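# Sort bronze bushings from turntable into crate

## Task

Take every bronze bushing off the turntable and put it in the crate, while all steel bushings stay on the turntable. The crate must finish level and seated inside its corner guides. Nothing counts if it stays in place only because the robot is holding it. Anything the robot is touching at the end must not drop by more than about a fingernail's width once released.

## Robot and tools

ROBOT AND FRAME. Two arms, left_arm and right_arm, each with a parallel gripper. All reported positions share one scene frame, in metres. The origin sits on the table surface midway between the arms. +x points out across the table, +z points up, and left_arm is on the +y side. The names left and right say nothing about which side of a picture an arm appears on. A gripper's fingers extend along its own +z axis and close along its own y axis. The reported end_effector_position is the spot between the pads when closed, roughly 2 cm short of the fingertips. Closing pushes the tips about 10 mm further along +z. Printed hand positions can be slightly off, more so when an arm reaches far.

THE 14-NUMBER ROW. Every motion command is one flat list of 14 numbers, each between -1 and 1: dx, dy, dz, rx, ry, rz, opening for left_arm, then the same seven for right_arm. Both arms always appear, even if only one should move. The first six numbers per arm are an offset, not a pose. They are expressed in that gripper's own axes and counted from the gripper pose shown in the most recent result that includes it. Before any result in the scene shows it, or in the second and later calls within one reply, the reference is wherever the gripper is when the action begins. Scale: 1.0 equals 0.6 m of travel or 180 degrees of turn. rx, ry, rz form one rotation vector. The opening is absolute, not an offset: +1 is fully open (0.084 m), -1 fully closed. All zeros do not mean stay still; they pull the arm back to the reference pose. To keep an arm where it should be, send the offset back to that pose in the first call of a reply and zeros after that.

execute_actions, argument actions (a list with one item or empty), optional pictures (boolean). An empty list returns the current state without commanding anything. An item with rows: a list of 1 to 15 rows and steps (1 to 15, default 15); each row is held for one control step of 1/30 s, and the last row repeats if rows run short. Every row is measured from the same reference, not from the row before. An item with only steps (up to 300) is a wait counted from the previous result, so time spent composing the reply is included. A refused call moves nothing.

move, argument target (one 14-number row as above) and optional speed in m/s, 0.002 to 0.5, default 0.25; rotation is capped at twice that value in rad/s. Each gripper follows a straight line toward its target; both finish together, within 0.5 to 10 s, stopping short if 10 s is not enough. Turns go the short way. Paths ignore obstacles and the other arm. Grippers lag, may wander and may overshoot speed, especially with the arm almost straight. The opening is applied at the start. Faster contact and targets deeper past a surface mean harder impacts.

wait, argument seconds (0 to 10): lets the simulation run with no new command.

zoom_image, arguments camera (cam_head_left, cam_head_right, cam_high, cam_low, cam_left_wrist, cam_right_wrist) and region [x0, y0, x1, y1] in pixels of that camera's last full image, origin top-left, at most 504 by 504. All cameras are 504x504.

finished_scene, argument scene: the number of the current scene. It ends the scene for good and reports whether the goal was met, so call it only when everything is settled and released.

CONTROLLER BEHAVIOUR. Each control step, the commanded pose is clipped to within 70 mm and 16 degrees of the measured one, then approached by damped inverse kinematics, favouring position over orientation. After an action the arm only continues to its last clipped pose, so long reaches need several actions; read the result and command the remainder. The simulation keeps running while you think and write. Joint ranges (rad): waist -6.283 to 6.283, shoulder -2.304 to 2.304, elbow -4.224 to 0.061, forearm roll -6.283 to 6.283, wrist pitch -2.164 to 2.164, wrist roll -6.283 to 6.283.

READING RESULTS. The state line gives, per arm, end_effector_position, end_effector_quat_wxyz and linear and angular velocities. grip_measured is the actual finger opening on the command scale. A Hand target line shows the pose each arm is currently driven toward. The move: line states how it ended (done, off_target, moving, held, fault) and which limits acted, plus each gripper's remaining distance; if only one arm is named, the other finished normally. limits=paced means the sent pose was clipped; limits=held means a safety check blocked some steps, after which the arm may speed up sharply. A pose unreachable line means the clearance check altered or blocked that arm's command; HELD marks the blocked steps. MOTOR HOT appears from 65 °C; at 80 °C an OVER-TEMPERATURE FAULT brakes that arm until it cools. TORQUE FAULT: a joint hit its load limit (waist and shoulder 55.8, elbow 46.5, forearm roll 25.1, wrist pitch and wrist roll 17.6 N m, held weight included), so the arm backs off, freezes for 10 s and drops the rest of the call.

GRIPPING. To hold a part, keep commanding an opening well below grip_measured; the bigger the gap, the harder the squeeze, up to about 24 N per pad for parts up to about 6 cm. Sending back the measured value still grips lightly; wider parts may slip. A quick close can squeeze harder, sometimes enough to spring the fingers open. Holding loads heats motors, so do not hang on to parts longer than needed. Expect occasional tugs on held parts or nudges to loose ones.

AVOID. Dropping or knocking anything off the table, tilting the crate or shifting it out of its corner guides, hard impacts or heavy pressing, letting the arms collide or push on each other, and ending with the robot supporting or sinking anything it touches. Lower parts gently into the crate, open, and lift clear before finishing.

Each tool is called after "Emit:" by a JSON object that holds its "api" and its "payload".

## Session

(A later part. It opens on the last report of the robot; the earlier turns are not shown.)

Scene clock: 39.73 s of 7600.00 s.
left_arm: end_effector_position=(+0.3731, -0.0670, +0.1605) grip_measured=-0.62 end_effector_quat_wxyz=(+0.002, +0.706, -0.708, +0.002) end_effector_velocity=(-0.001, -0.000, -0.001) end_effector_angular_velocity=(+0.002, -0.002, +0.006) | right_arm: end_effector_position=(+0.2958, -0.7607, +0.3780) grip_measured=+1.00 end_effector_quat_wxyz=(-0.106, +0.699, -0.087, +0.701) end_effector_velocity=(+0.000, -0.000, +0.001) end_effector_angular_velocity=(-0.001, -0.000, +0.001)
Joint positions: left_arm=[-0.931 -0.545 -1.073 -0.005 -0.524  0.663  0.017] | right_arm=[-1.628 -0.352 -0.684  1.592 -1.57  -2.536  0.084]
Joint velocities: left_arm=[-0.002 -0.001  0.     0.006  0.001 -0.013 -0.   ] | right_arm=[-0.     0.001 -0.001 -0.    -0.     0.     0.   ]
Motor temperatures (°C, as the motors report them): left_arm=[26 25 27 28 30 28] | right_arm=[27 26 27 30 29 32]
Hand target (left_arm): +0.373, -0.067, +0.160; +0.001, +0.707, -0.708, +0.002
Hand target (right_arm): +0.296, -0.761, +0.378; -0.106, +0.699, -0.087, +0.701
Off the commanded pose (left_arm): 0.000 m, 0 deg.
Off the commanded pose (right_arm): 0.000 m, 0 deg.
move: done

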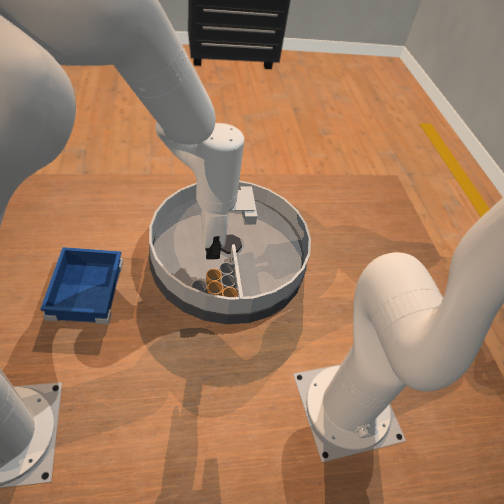

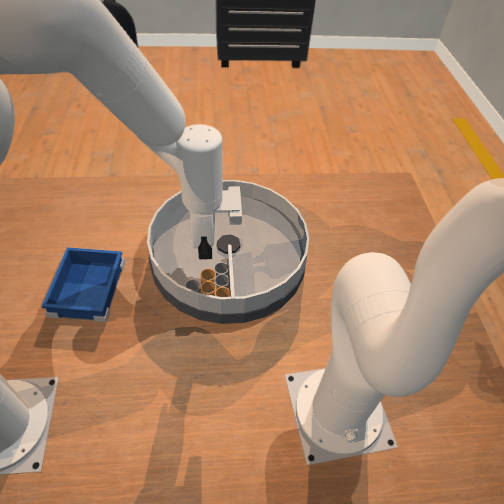

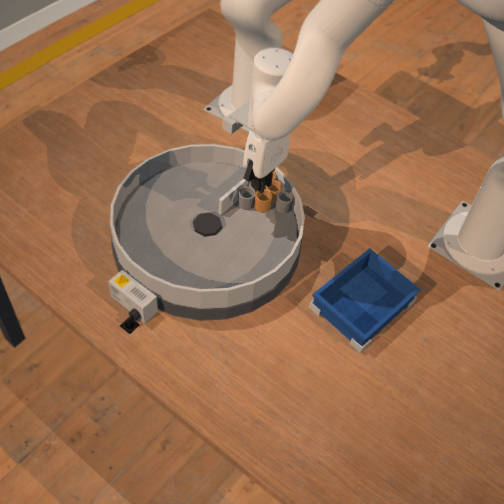

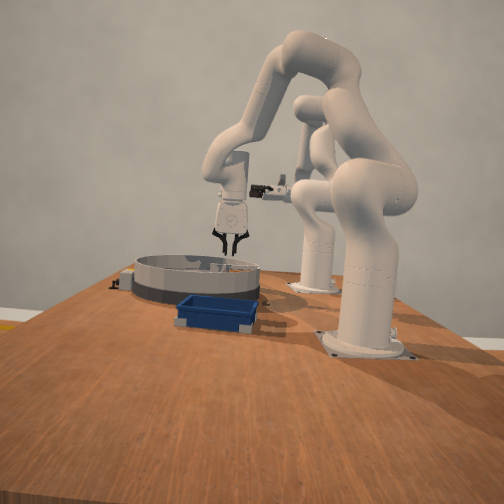

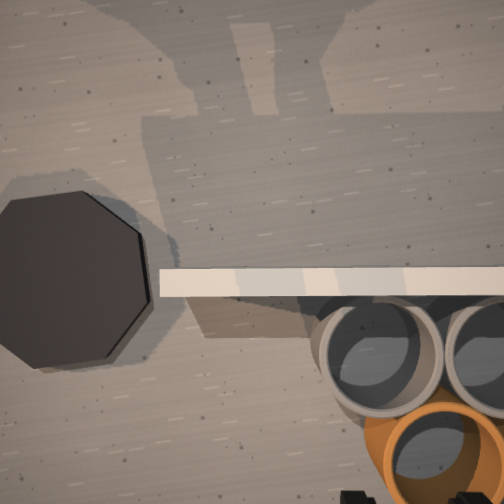

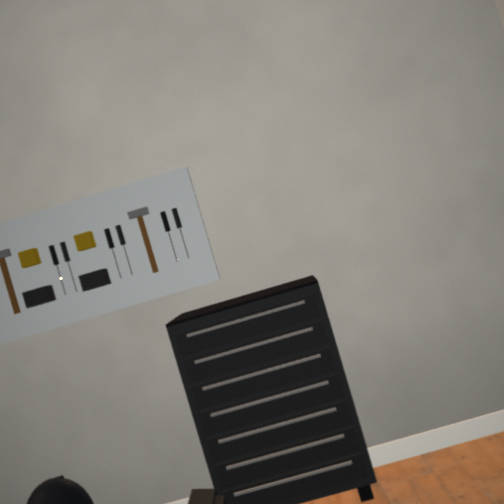

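Emit:
{"api": "move", "payload": {"target": [0.0068,0.010,0.055,0,0,0,-0.48,0,0,0,0,0,0,1], "speed": 0.1}}

Emit:
{"api": "zoom_image", "payload": {"camera": "cam_high", "region": [225,150,305,230]}}

Emit:
{"api": "zoom_image", "payload": {"camera": "cam_head_left", "region": [175,225,255,305]}}

Scene clock: 42.97 s of 7600.00 s.
left_arm: end_effector_position=(+0.3672, -0.0712, +0.1278) grip_measured=-0.50 end_effector_quat_wxyz=(+0.002, +0.706, -0.708, +0.002) end_effector_velocity=(-0.000, +0.000, -0.002) end_effector_angular_velocity=(+0.001, +0.000, -0.002) | right_arm: end_effector_position=(+0.2958, -0.7607, +0.3780) grip_measured=+1.00 end_effector_quat_wxyz=(-0.106, +0.699, -0.087, +0.701) end_effector_velocity=(-0.000, -0.000, -0.000) end_effector_angular_velocity=(-0.000, +0.001, -0.001)
Joint positions: left_arm=[-0.944 -0.602 -1.068 -0.006 -0.462  0.65   0.022] | right_arm=[-1.628 -0.352 -0.684  1.592 -1.57  -2.536  0.084]
Joint velocities: left_arm=[-0.    -0.003  0.     0.     0.002  0.001  0.   ] | right_arm=[-0.     0.    -0.     0.     0.001 -0.     0.   ]
Motor temperatures (°C, as the motors report them): left_arm=[26 25 27 28 30 28] | right_arm=[27 26 27 30 29 32]
Hand target (left_arm): +0.367, -0.071, +0.128; +0.002, +0.706, -0.708, +0.002
Hand target (right_arm): +0.296, -0.761, +0.378; -0.106, +0.699, -0.087, +0.701
Off the commanded pose (left_arm): 0.000 m, 0 deg.
Off the commanded pose (right_arm): 0.000 m, 0 deg.
move: done

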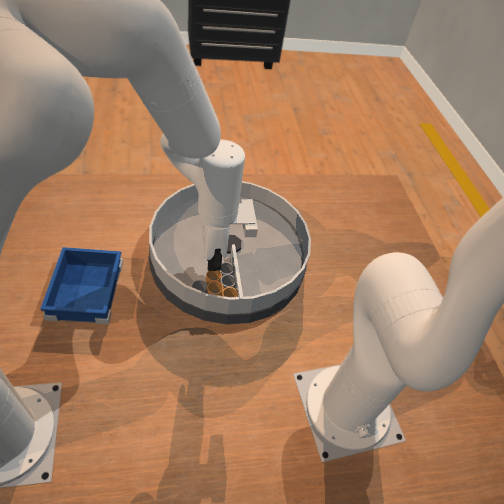

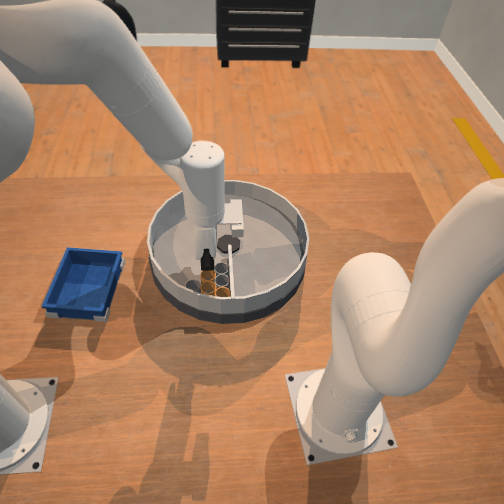

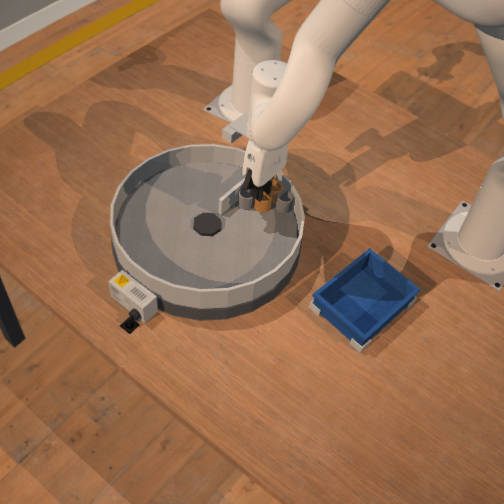

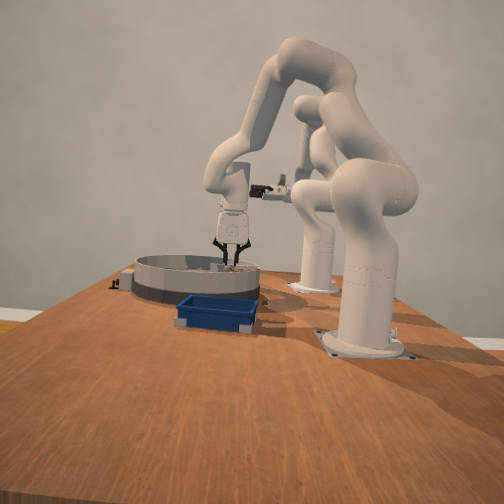

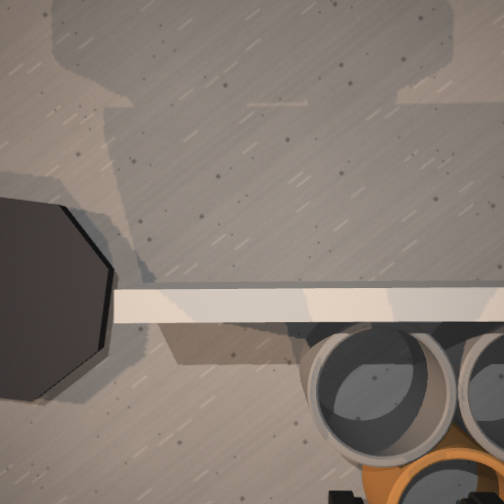

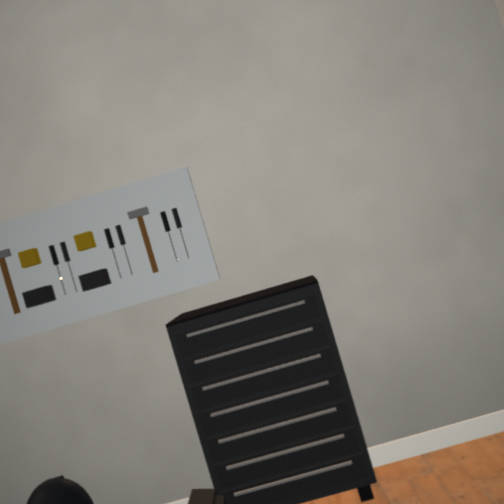

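Region (225, 150, 305, 230) of cam_high's 504x504 image, scaled by 6.300, with more detail than that image has.

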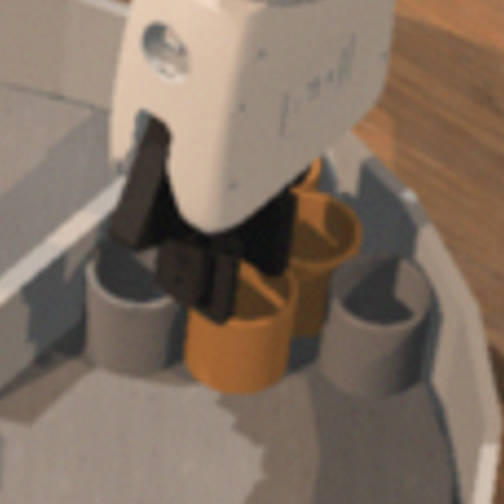

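Region (175, 225, 255, 305) of cam_head_left's 504x504 image, scaled by 6.300, with more detail than that image has.

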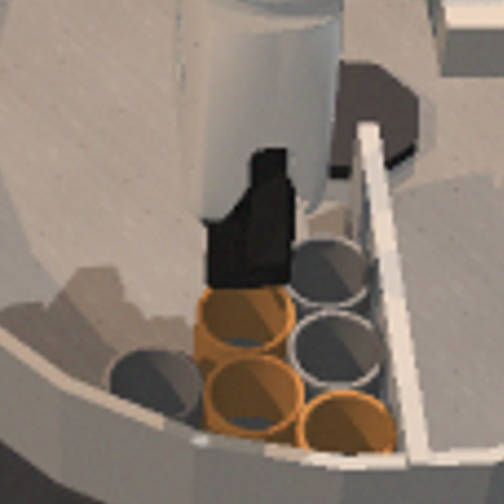

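Emit:
{"api": "move", "payload": {"target": [0,0,0.025,0,0,0,-0.48,0,0,0,0,0,0,1], "speed": 0.02}}

Emit:
{"api": "zoom_image", "payload": {"camera": "cam_high", "region": [235,165,295,225]}}

Emit:
{"api": "zoom_image", "payload": {"camera": "cam_high", "region": [150,0,250,100]}}

Scene clock: 45.03 s of 7600.00 s.
left_arm: end_effector_position=(+0.3673, -0.0713, +0.1130) grip_measured=-0.50 end_effector_quat_wxyz=(+0.002, +0.706, -0.708, +0.002) end_effector_velocity=(+0.000, -0.000, -0.001) end_effector_angular_velocity=(-0.001, -0.001, -0.001) | right_arm: end_effector_position=(+0.2958, -0.7607, +0.3780) grip_measured=+1.00 end_effector_quat_wxyz=(-0.106, +0.699, -0.087, +0.701) end_effector_velocity=(+0.000, -0.000, -0.001) end_effector_angular_velocity=(+0.001, +0.001, -0.000)
Joint positions: left_arm=[-0.944 -0.629 -1.068 -0.006 -0.434  0.651  0.022] | right_arm=[-1.628 -0.352 -0.684  1.592 -1.57  -2.536  0.084]
Joint velocities: left_arm=[ 0.    -0.002 -0.001 -0.001  0.002  0.001  0.   ] | right_arm=[ 0.    -0.001 -0.    -0.     0.001  0.     0.   ]
Motor temperatures (°C, as the motors report them): left_arm=[26 25 27 28 30 28] | right_arm=[27 26 27 30 29 32]
Hand target (left_arm): +0.367, -0.071, +0.113; +0.002, +0.706, -0.708, +0.002
Hand target (right_arm): +0.296, -0.761, +0.378; -0.106, +0.699, -0.087, +0.701
Off the commanded pose (left_arm): 0.000 m, 0 deg.
Off the commanded pose (right_arm): 0.000 m, 0 deg.
move: done

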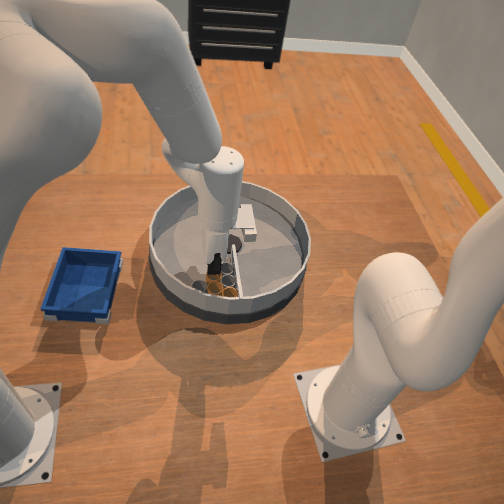

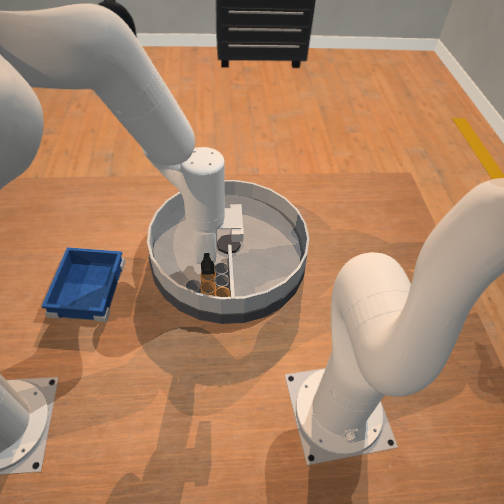

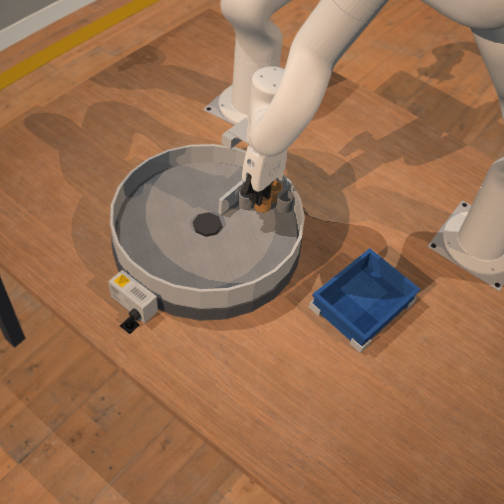

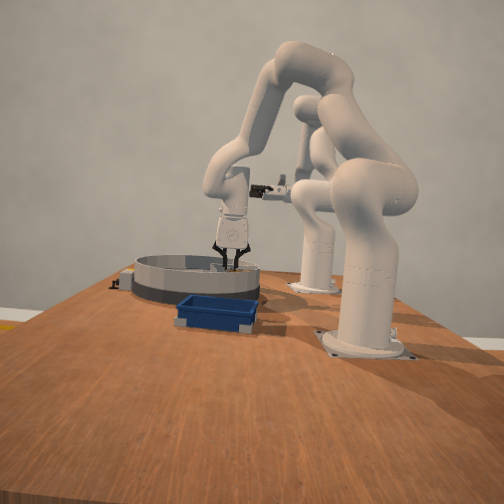

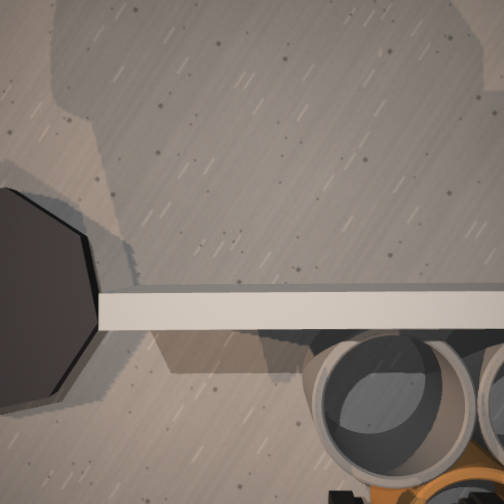

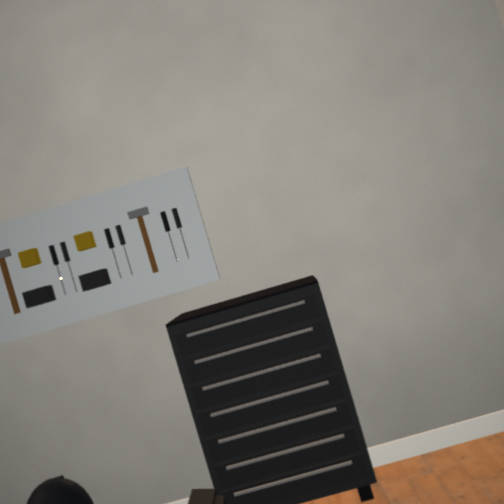

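Region (235, 165, 295, 225) of cam_high's 504x504 image, scaled by 8.400, with more detail than that image has.

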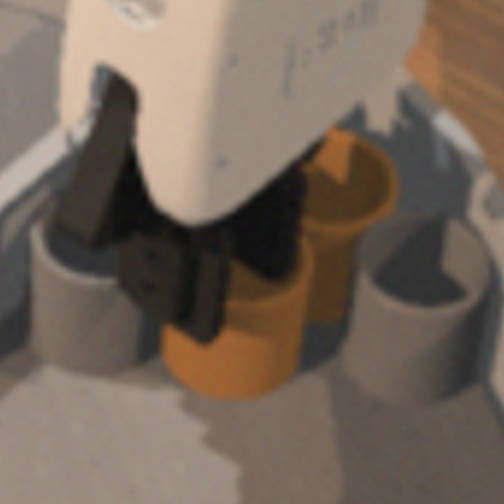

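Region (150, 0, 250, 100) of cam_high's 504x504 image, scaled by 5.040, with more detail than that image has.

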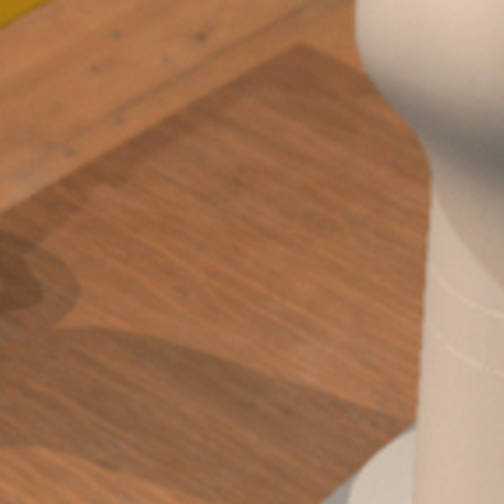

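Emit:
{"api": "move", "payload": {"target": [0,0,0.02,0,0,0,-0.48,0,0,0,0,0,0,1], "speed": 0.01}}

Emit:
{"api": "zoom_image", "payload": {"camera": "cam_high", "region": [235,165,295,225]}}

Emit:
{"api": "zoom_image", "payload": {"camera": "cam_left_wrist", "region": [304,404,504,504]}}

Scene clock: 47.70 s of 7600.00 s.
left_arm: end_effector_position=(+0.3673, -0.0714, +0.1011) grip_measured=-0.50 end_effector_quat_wxyz=(+0.002, +0.706, -0.708, +0.002) end_effector_velocity=(+0.000, -0.000, -0.001) end_effector_angular_velocity=(-0.000, -0.000, +0.000) | right_arm: end_effector_position=(+0.2958, -0.7607, +0.3780) grip_measured=+1.00 end_effector_quat_wxyz=(-0.106, +0.699, -0.087, +0.701) end_effector_velocity=(+0.000, +0.000, +0.000) end_effector_angular_velocity=(-0.000, -0.000, +0.001)
Joint positions: left_arm=[-0.944 -0.651 -1.069 -0.007 -0.413  0.651  0.022] | right_arm=[-1.628 -0.352 -0.684  1.592 -1.57  -2.536  0.084]
Joint velocities: left_arm=[ 0.    -0.002 -0.     0.     0.002 -0.    -0.   ] | right_arm=[ 0.001 -0.    -0.    -0.    -0.     0.    -0.   ]
Motor temperatures (°C, as the motors report them): left_arm=[26 25 27 28 30 28] | right_arm=[27 26 27 30 29 32]
Hand target (left_arm): +0.367, -0.071, +0.101; +0.002, +0.706, -0.708, +0.002
Hand target (right_arm): +0.296, -0.761, +0.378; -0.106, +0.699, -0.087, +0.701
Off the commanded pose (left_arm): 0.000 m, 0 deg.
Off the commanded pose (right_arm): 0.000 m, 0 deg.
move: done

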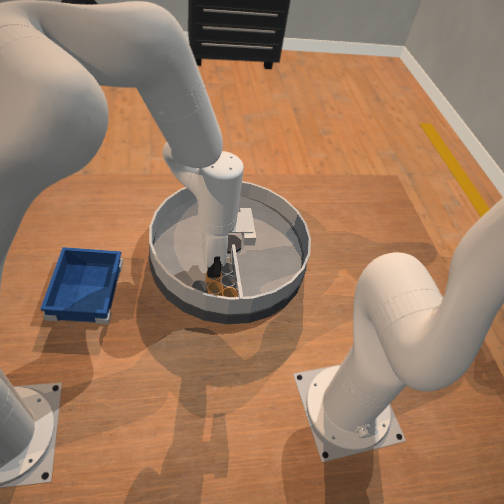

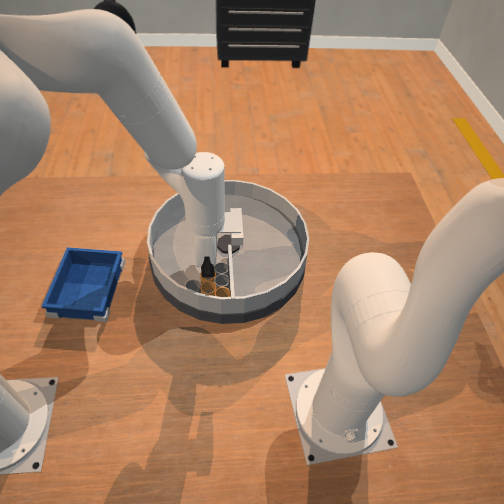

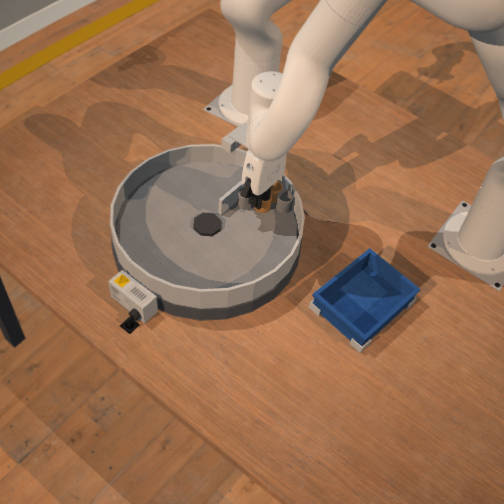

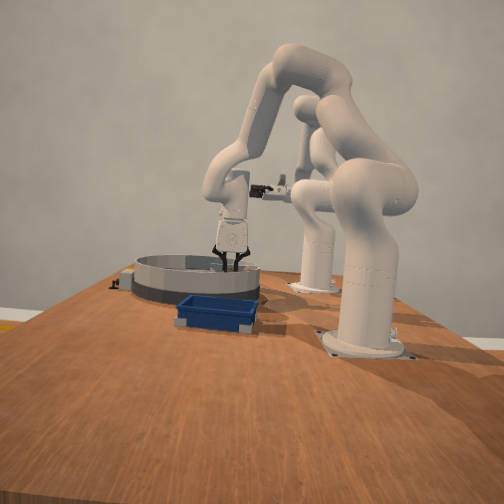

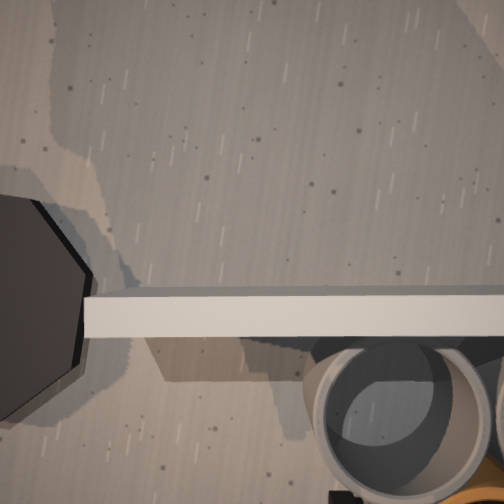

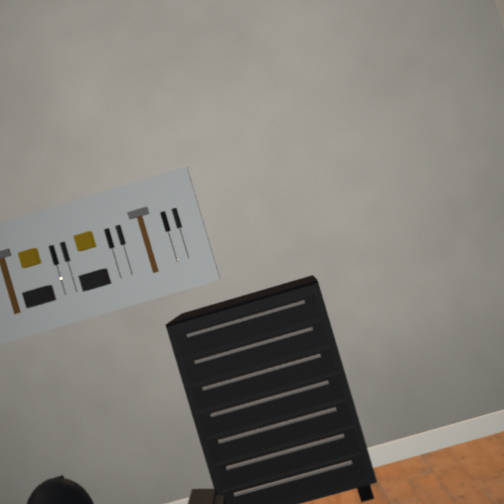

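Region (235, 165, 295, 225) of cam_high's 504x504 image, scaled by 8.400, with more detail than that image has.

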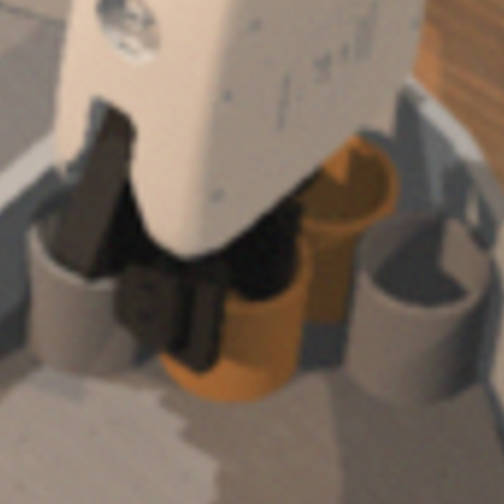

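Region (304, 404, 504, 504) of cam_left_wrist's 504x504 image, scaled by 2.520, with more detail than that image has.

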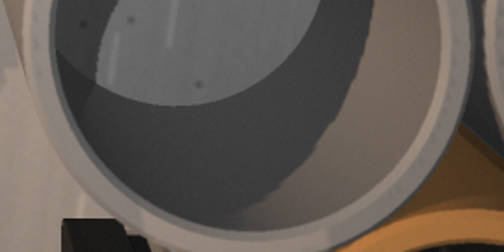

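It's inside. A bit deeper, close, lift.

Emit:
{"api": "move", "payload": {"target": [0,0,0.013,0,0,0,-0.48,0,0,0,0,0,0,1], "speed": 0.015}}

Emit:
{"api": "move", "payload": {"target": [0,0,0,0,0,0,-1,0,0,0,0,0,0,1]}}

Emit:
{"api": "move", "payload": {"target": [0,0,-0.15,0,0,0,-1,0,0,0,0,0,0,1], "speed": 0.1}}

Scene clock: 49.47 s of 7600.00 s.
left_arm: end_effector_position=(+0.3673, -0.0715, +0.0935) grip_measured=-0.50 end_effector_quat_wxyz=(+0.002, +0.706, -0.708, +0.002) end_effector_velocity=(-0.000, -0.000, -0.001) end_effector_angular_velocity=(-0.000, -0.000, -0.000) | right_arm: end_effector_position=(+0.2958, -0.7607, +0.3780) grip_measured=+1.00 end_effector_quat_wxyz=(-0.106, +0.699, -0.087, +0.701) end_effector_velocity=(-0.000, -0.000, -0.000) end_effector_angular_velocity=(+0.000, +0.001, -0.001)
Joint positions: left_arm=[-0.944 -0.666 -1.07  -0.007 -0.399  0.651  0.022] | right_arm=[-1.628 -0.352 -0.684  1.592 -1.57  -2.536  0.084]
Joint velocities: left_arm=[-0.    -0.002 -0.    -0.     0.002  0.    -0.   ] | right_arm=[-0.001  0.     0.     0.     0.001  0.    -0.   ]
Motor temperatures (°C, as the motors report them): left_arm=[26 25 27 28 30 28] | right_arm=[27 26 27 30 29 32]
Hand target (left_arm): +0.367, -0.071, +0.093; +0.002, +0.706, -0.708, +0.002
Hand target (right_arm): +0.296, -0.761, +0.378; -0.106, +0.699, -0.087, +0.701
Off the commanded pose (left_arm): 0.000 m, 0 deg.
Off the commanded pose (right_arm): 0.000 m, 0 deg.
move: done

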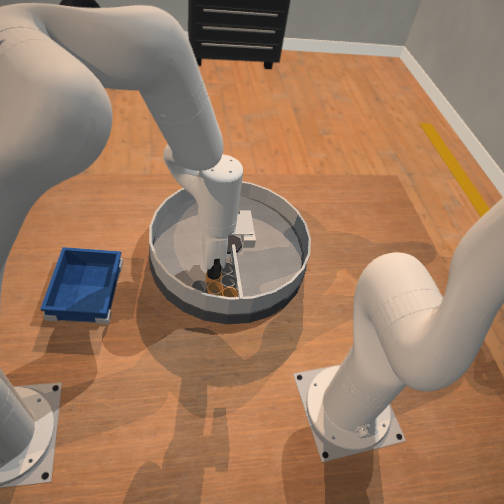

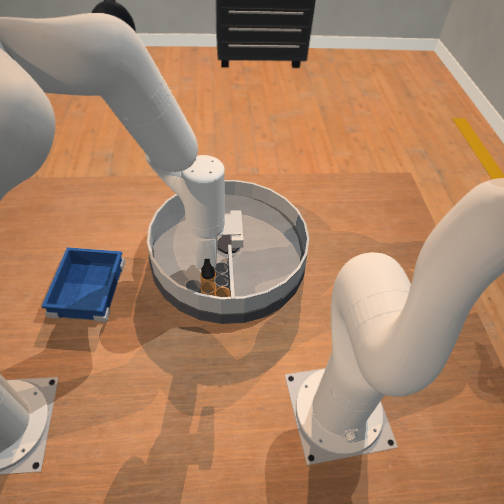

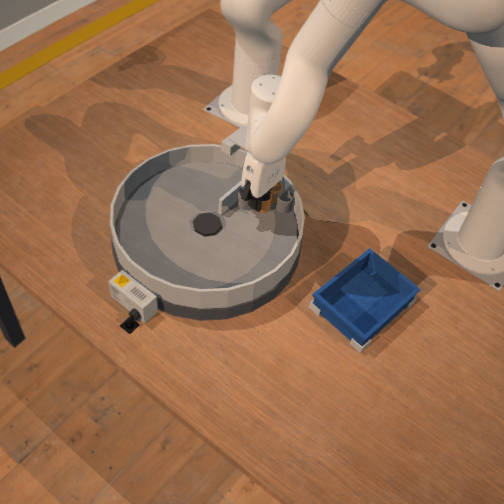

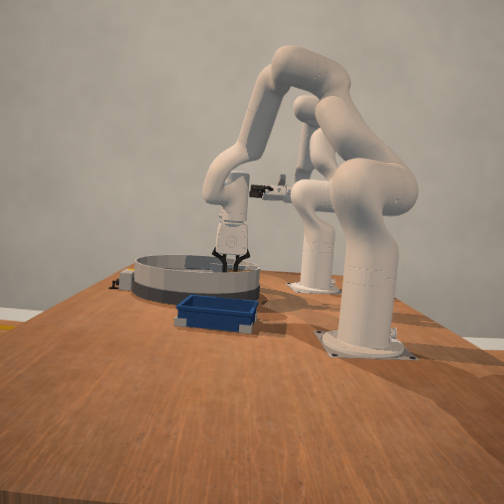

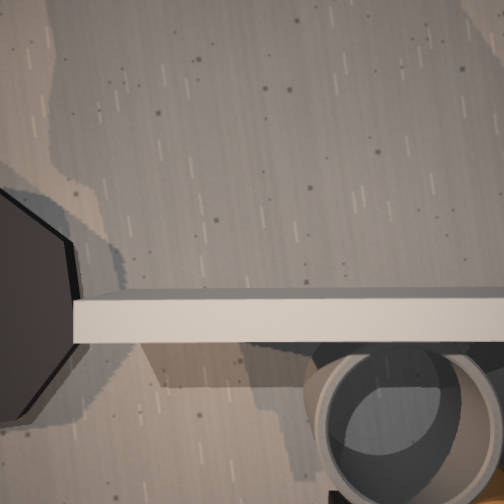

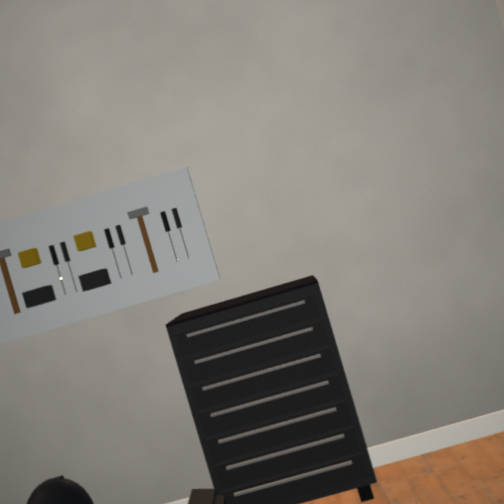

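Scene clock: 49.97 s of 7600.00 s.
left_arm: end_effector_position=(+0.3670, -0.0709, +0.0932) grip_measured=-0.72 end_effector_quat_wxyz=(+0.002, +0.706, -0.708, +0.001) end_effector_velocity=(-0.000, -0.001, +0.000) end_effector_angular_velocity=(-0.001, -0.001, -0.002) | right_arm: end_effector_position=(+0.2958, -0.7607, +0.3780) grip_measured=+1.00 end_effector_quat_wxyz=(-0.106, +0.699, -0.087, +0.701) end_effector_velocity=(-0.000, +0.000, -0.001) end_effector_angular_velocity=(+0.001, +0.001, -0.001)
Joint positions: left_arm=[-0.944 -0.666 -1.069 -0.007 -0.4    0.651  0.012] | right_arm=[-1.628 -0.352 -0.684  1.592 -1.57  -2.536  0.084]
Joint velocities: left_arm=[-0.001  0.    -0.001  0.     0.     0.001  0.   ] | right_arm=[-0.    -0.001  0.    -0.     0.001 -0.    -0.   ]
Motor temperatures (°C, as the motors report them): left_arm=[26 25 27 28 30 28] | right_arm=[27 26 27 30 29 32]
Hand target (left_arm): +0.367, -0.072, +0.094; +0.002, +0.706, -0.708, +0.002
Hand target (right_arm): +0.296, -0.761, +0.378; -0.106, +0.699, -0.087, +0.701
Off the commanded pose (left_arm): 0.001 m, 0 deg.
Off the commanded pose (right_arm): 0.000 m, 0 deg.
move: done

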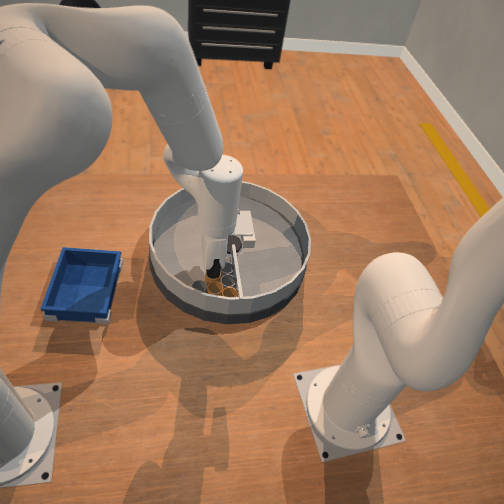

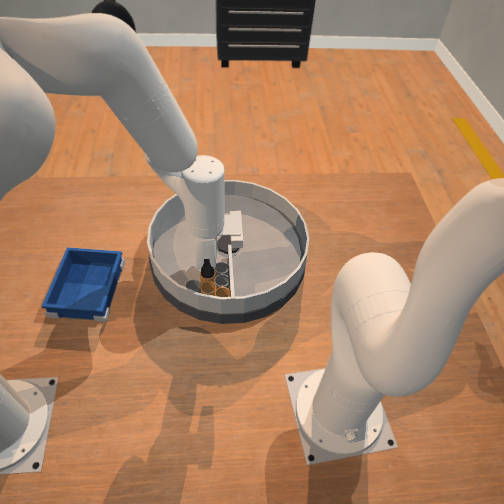

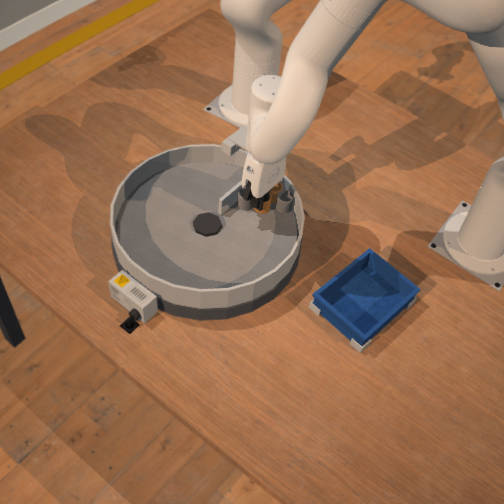

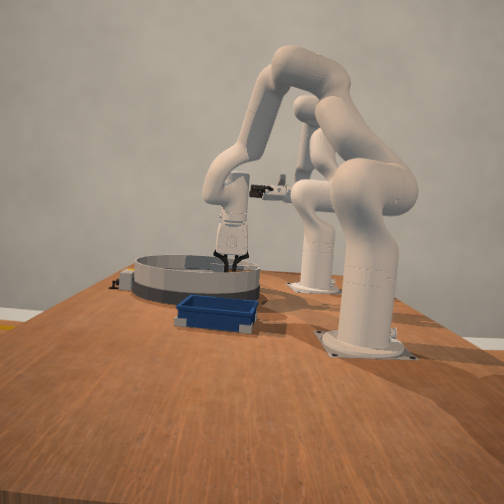

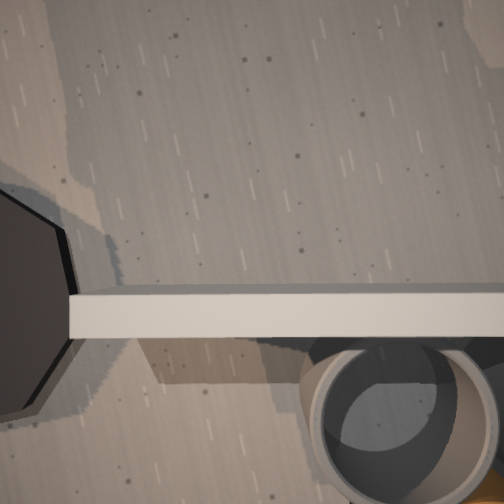

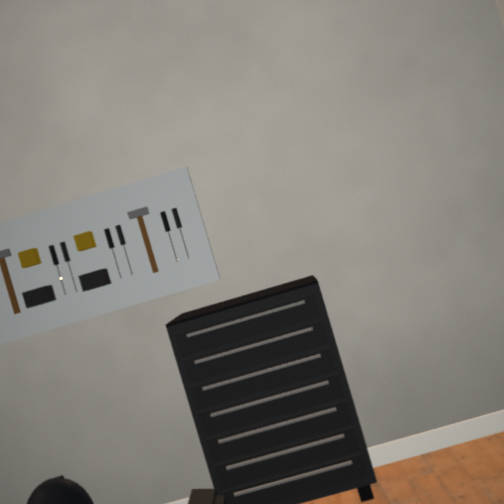

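Scene clock: 51.27 s of 7600.00 s.
left_arm: end_effector_position=(+0.3670, -0.0705, +0.1827) grip_measured=-0.72 end_effector_quat_wxyz=(+0.001, +0.706, -0.708, +0.001) end_effector_velocity=(+0.000, -0.001, +0.002) end_effector_angular_velocity=(-0.001, -0.001, +0.000) | right_arm: end_effector_position=(+0.2958, -0.7607, +0.3780) grip_measured=+1.00 end_effector_quat_wxyz=(-0.106, +0.699, -0.087, +0.701) end_effector_velocity=(-0.000, +0.000, -0.000) end_effector_angular_velocity=(+0.001, +0.000, -0.000)
Joint positions: left_arm=[-0.944 -0.508 -1.078 -0.005 -0.568  0.649  0.012] | right_arm=[-1.628 -0.352 -0.684  1.592 -1.57  -2.536  0.084]
Joint velocities: left_arm=[-0.001  0.003 -0.001  0.    -0.003 -0.001  0.   ] | right_arm=[-0.    -0.001  0.     0.     0.    -0.    -0.   ]
Motor temperatures (°C, as the motors report them): left_arm=[26 25 27 28 30 28] | right_arm=[27 26 27 30 29 32]
Hand target (left_arm): +0.367, -0.071, +0.183; +0.002, +0.706, -0.708, +0.001
Hand target (right_arm): +0.296, -0.761, +0.378; -0.106, +0.699, -0.087, +0.701
Off the commanded pose (left_arm): 0.000 m, 0 deg.
Off the commanded pose (right_arm): 0.000 m, 0 deg.
move: done

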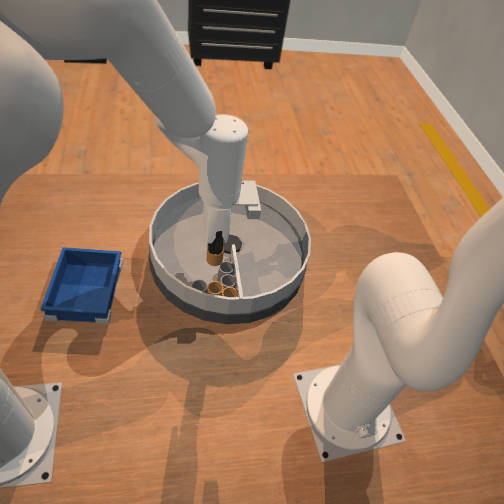

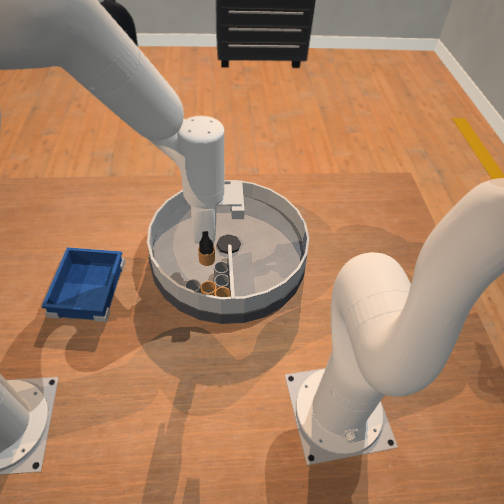

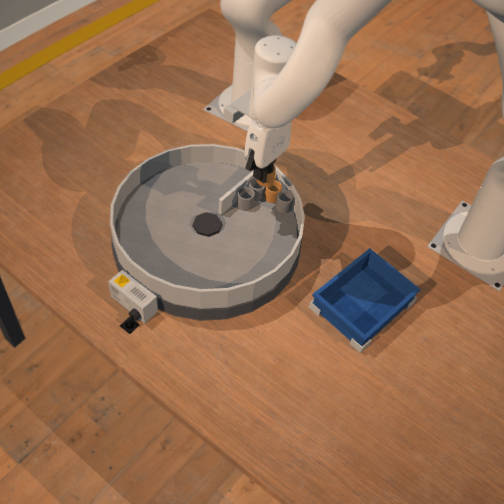

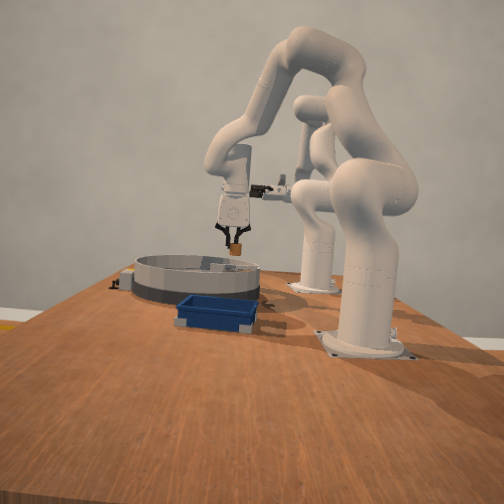

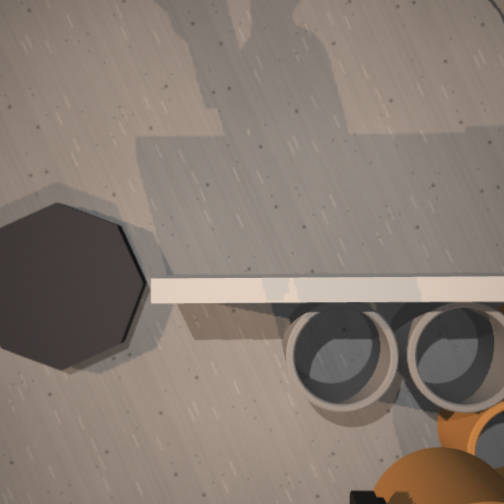

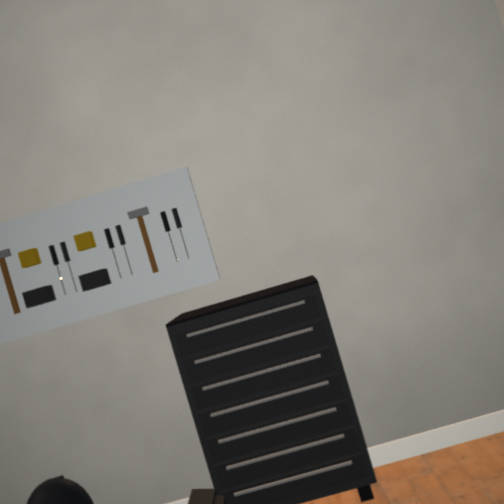

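Emit:
{"api": "move", "payload": {"target": [-0.6,0,0,0,0,0,-1,0,0,0,0,0,0,1], "speed": 0.3}}

Scene clock: 54.07 s of 7600.00 s.
left_arm: end_effector_position=(+0.3658, +0.2884, +0.1810) grip_measured=-0.72 end_effector_quat_wxyz=(+0.002, +0.706, -0.708, +0.001) end_effector_velocity=(-0.000, +0.002, +0.000) end_effector_angular_velocity=(-0.002, +0.001, -0.003) | right_arm: end_effector_position=(+0.2958, -0.7607, +0.3780) grip_measured=+1.00 end_effector_quat_wxyz=(-0.106, +0.699, -0.087, +0.701) end_effector_velocity=(-0.000, -0.000, +0.000) end_effector_angular_velocity=(+0.000, -0.000, -0.000)
Joint positions: left_arm=[-0.249 -0.064 -0.484 -0.013 -0.421  1.352  0.012] | right_arm=[-1.628 -0.352 -0.684  1.592 -1.57  -2.536  0.084]
Joint velocities: left_arm=[ 0.008  0.001  0.001 -0.007 -0.001  0.017 -0.   ] | right_arm=[-0. -0.  0. -0. -0. -0. -0.]
Motor temperatures (°C, as the motors report them): left_arm=[26 25 27 28 30 28] | right_arm=[27 26 27 30 29 32]
Hand target (left_arm): +0.366, +0.289, +0.181; +0.002, +0.706, -0.708, +0.001
Hand target (right_arm): +0.296, -0.761, +0.378; -0.106, +0.699, -0.087, +0.701
Off the commanded pose (left_arm): 0.002 m, 0 deg.
Off the commanded pose (right_arm): 0.000 m, 0 deg.
move: done

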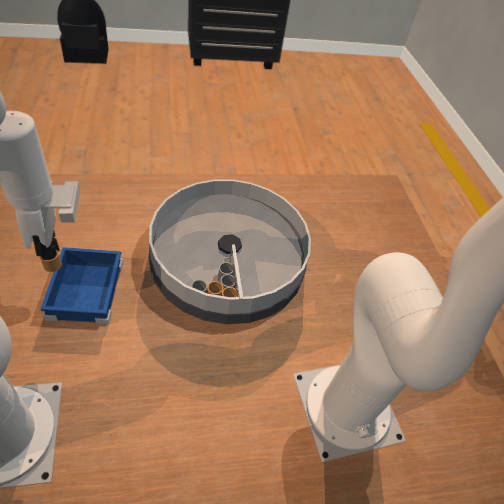

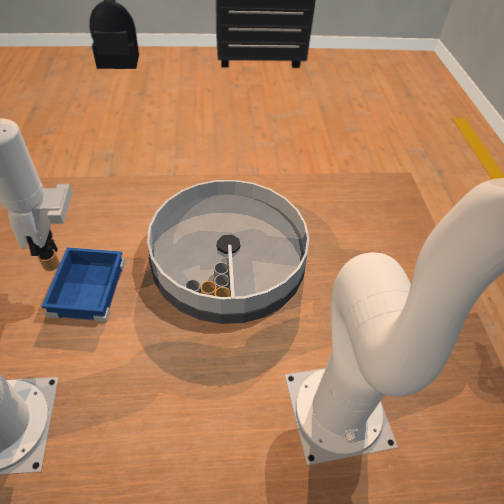

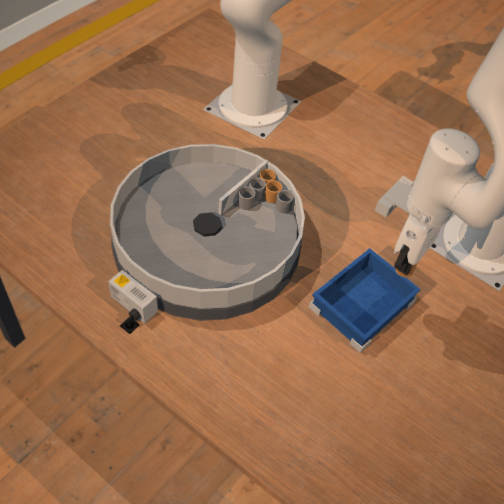

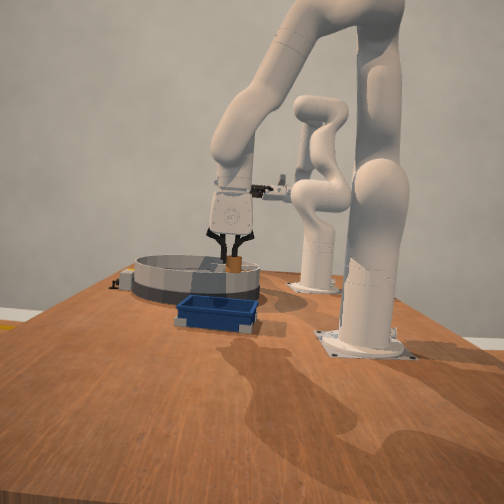

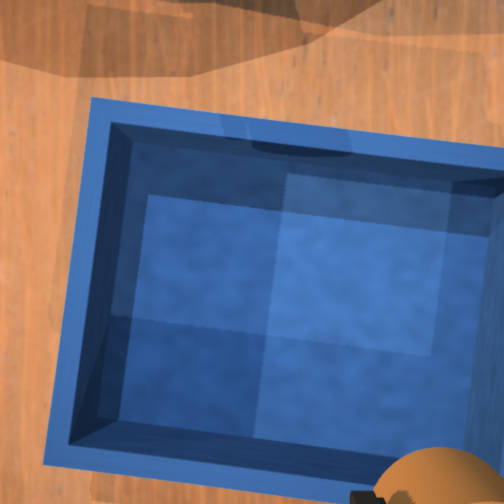

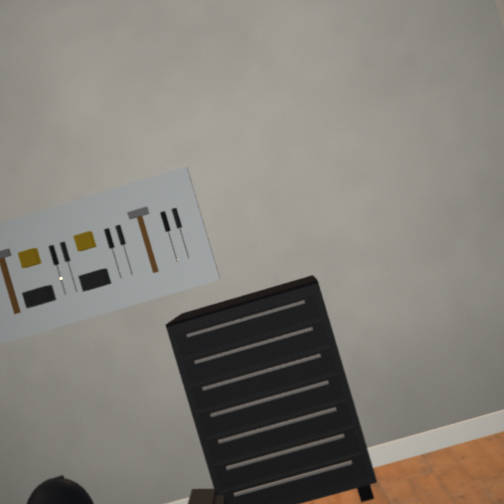

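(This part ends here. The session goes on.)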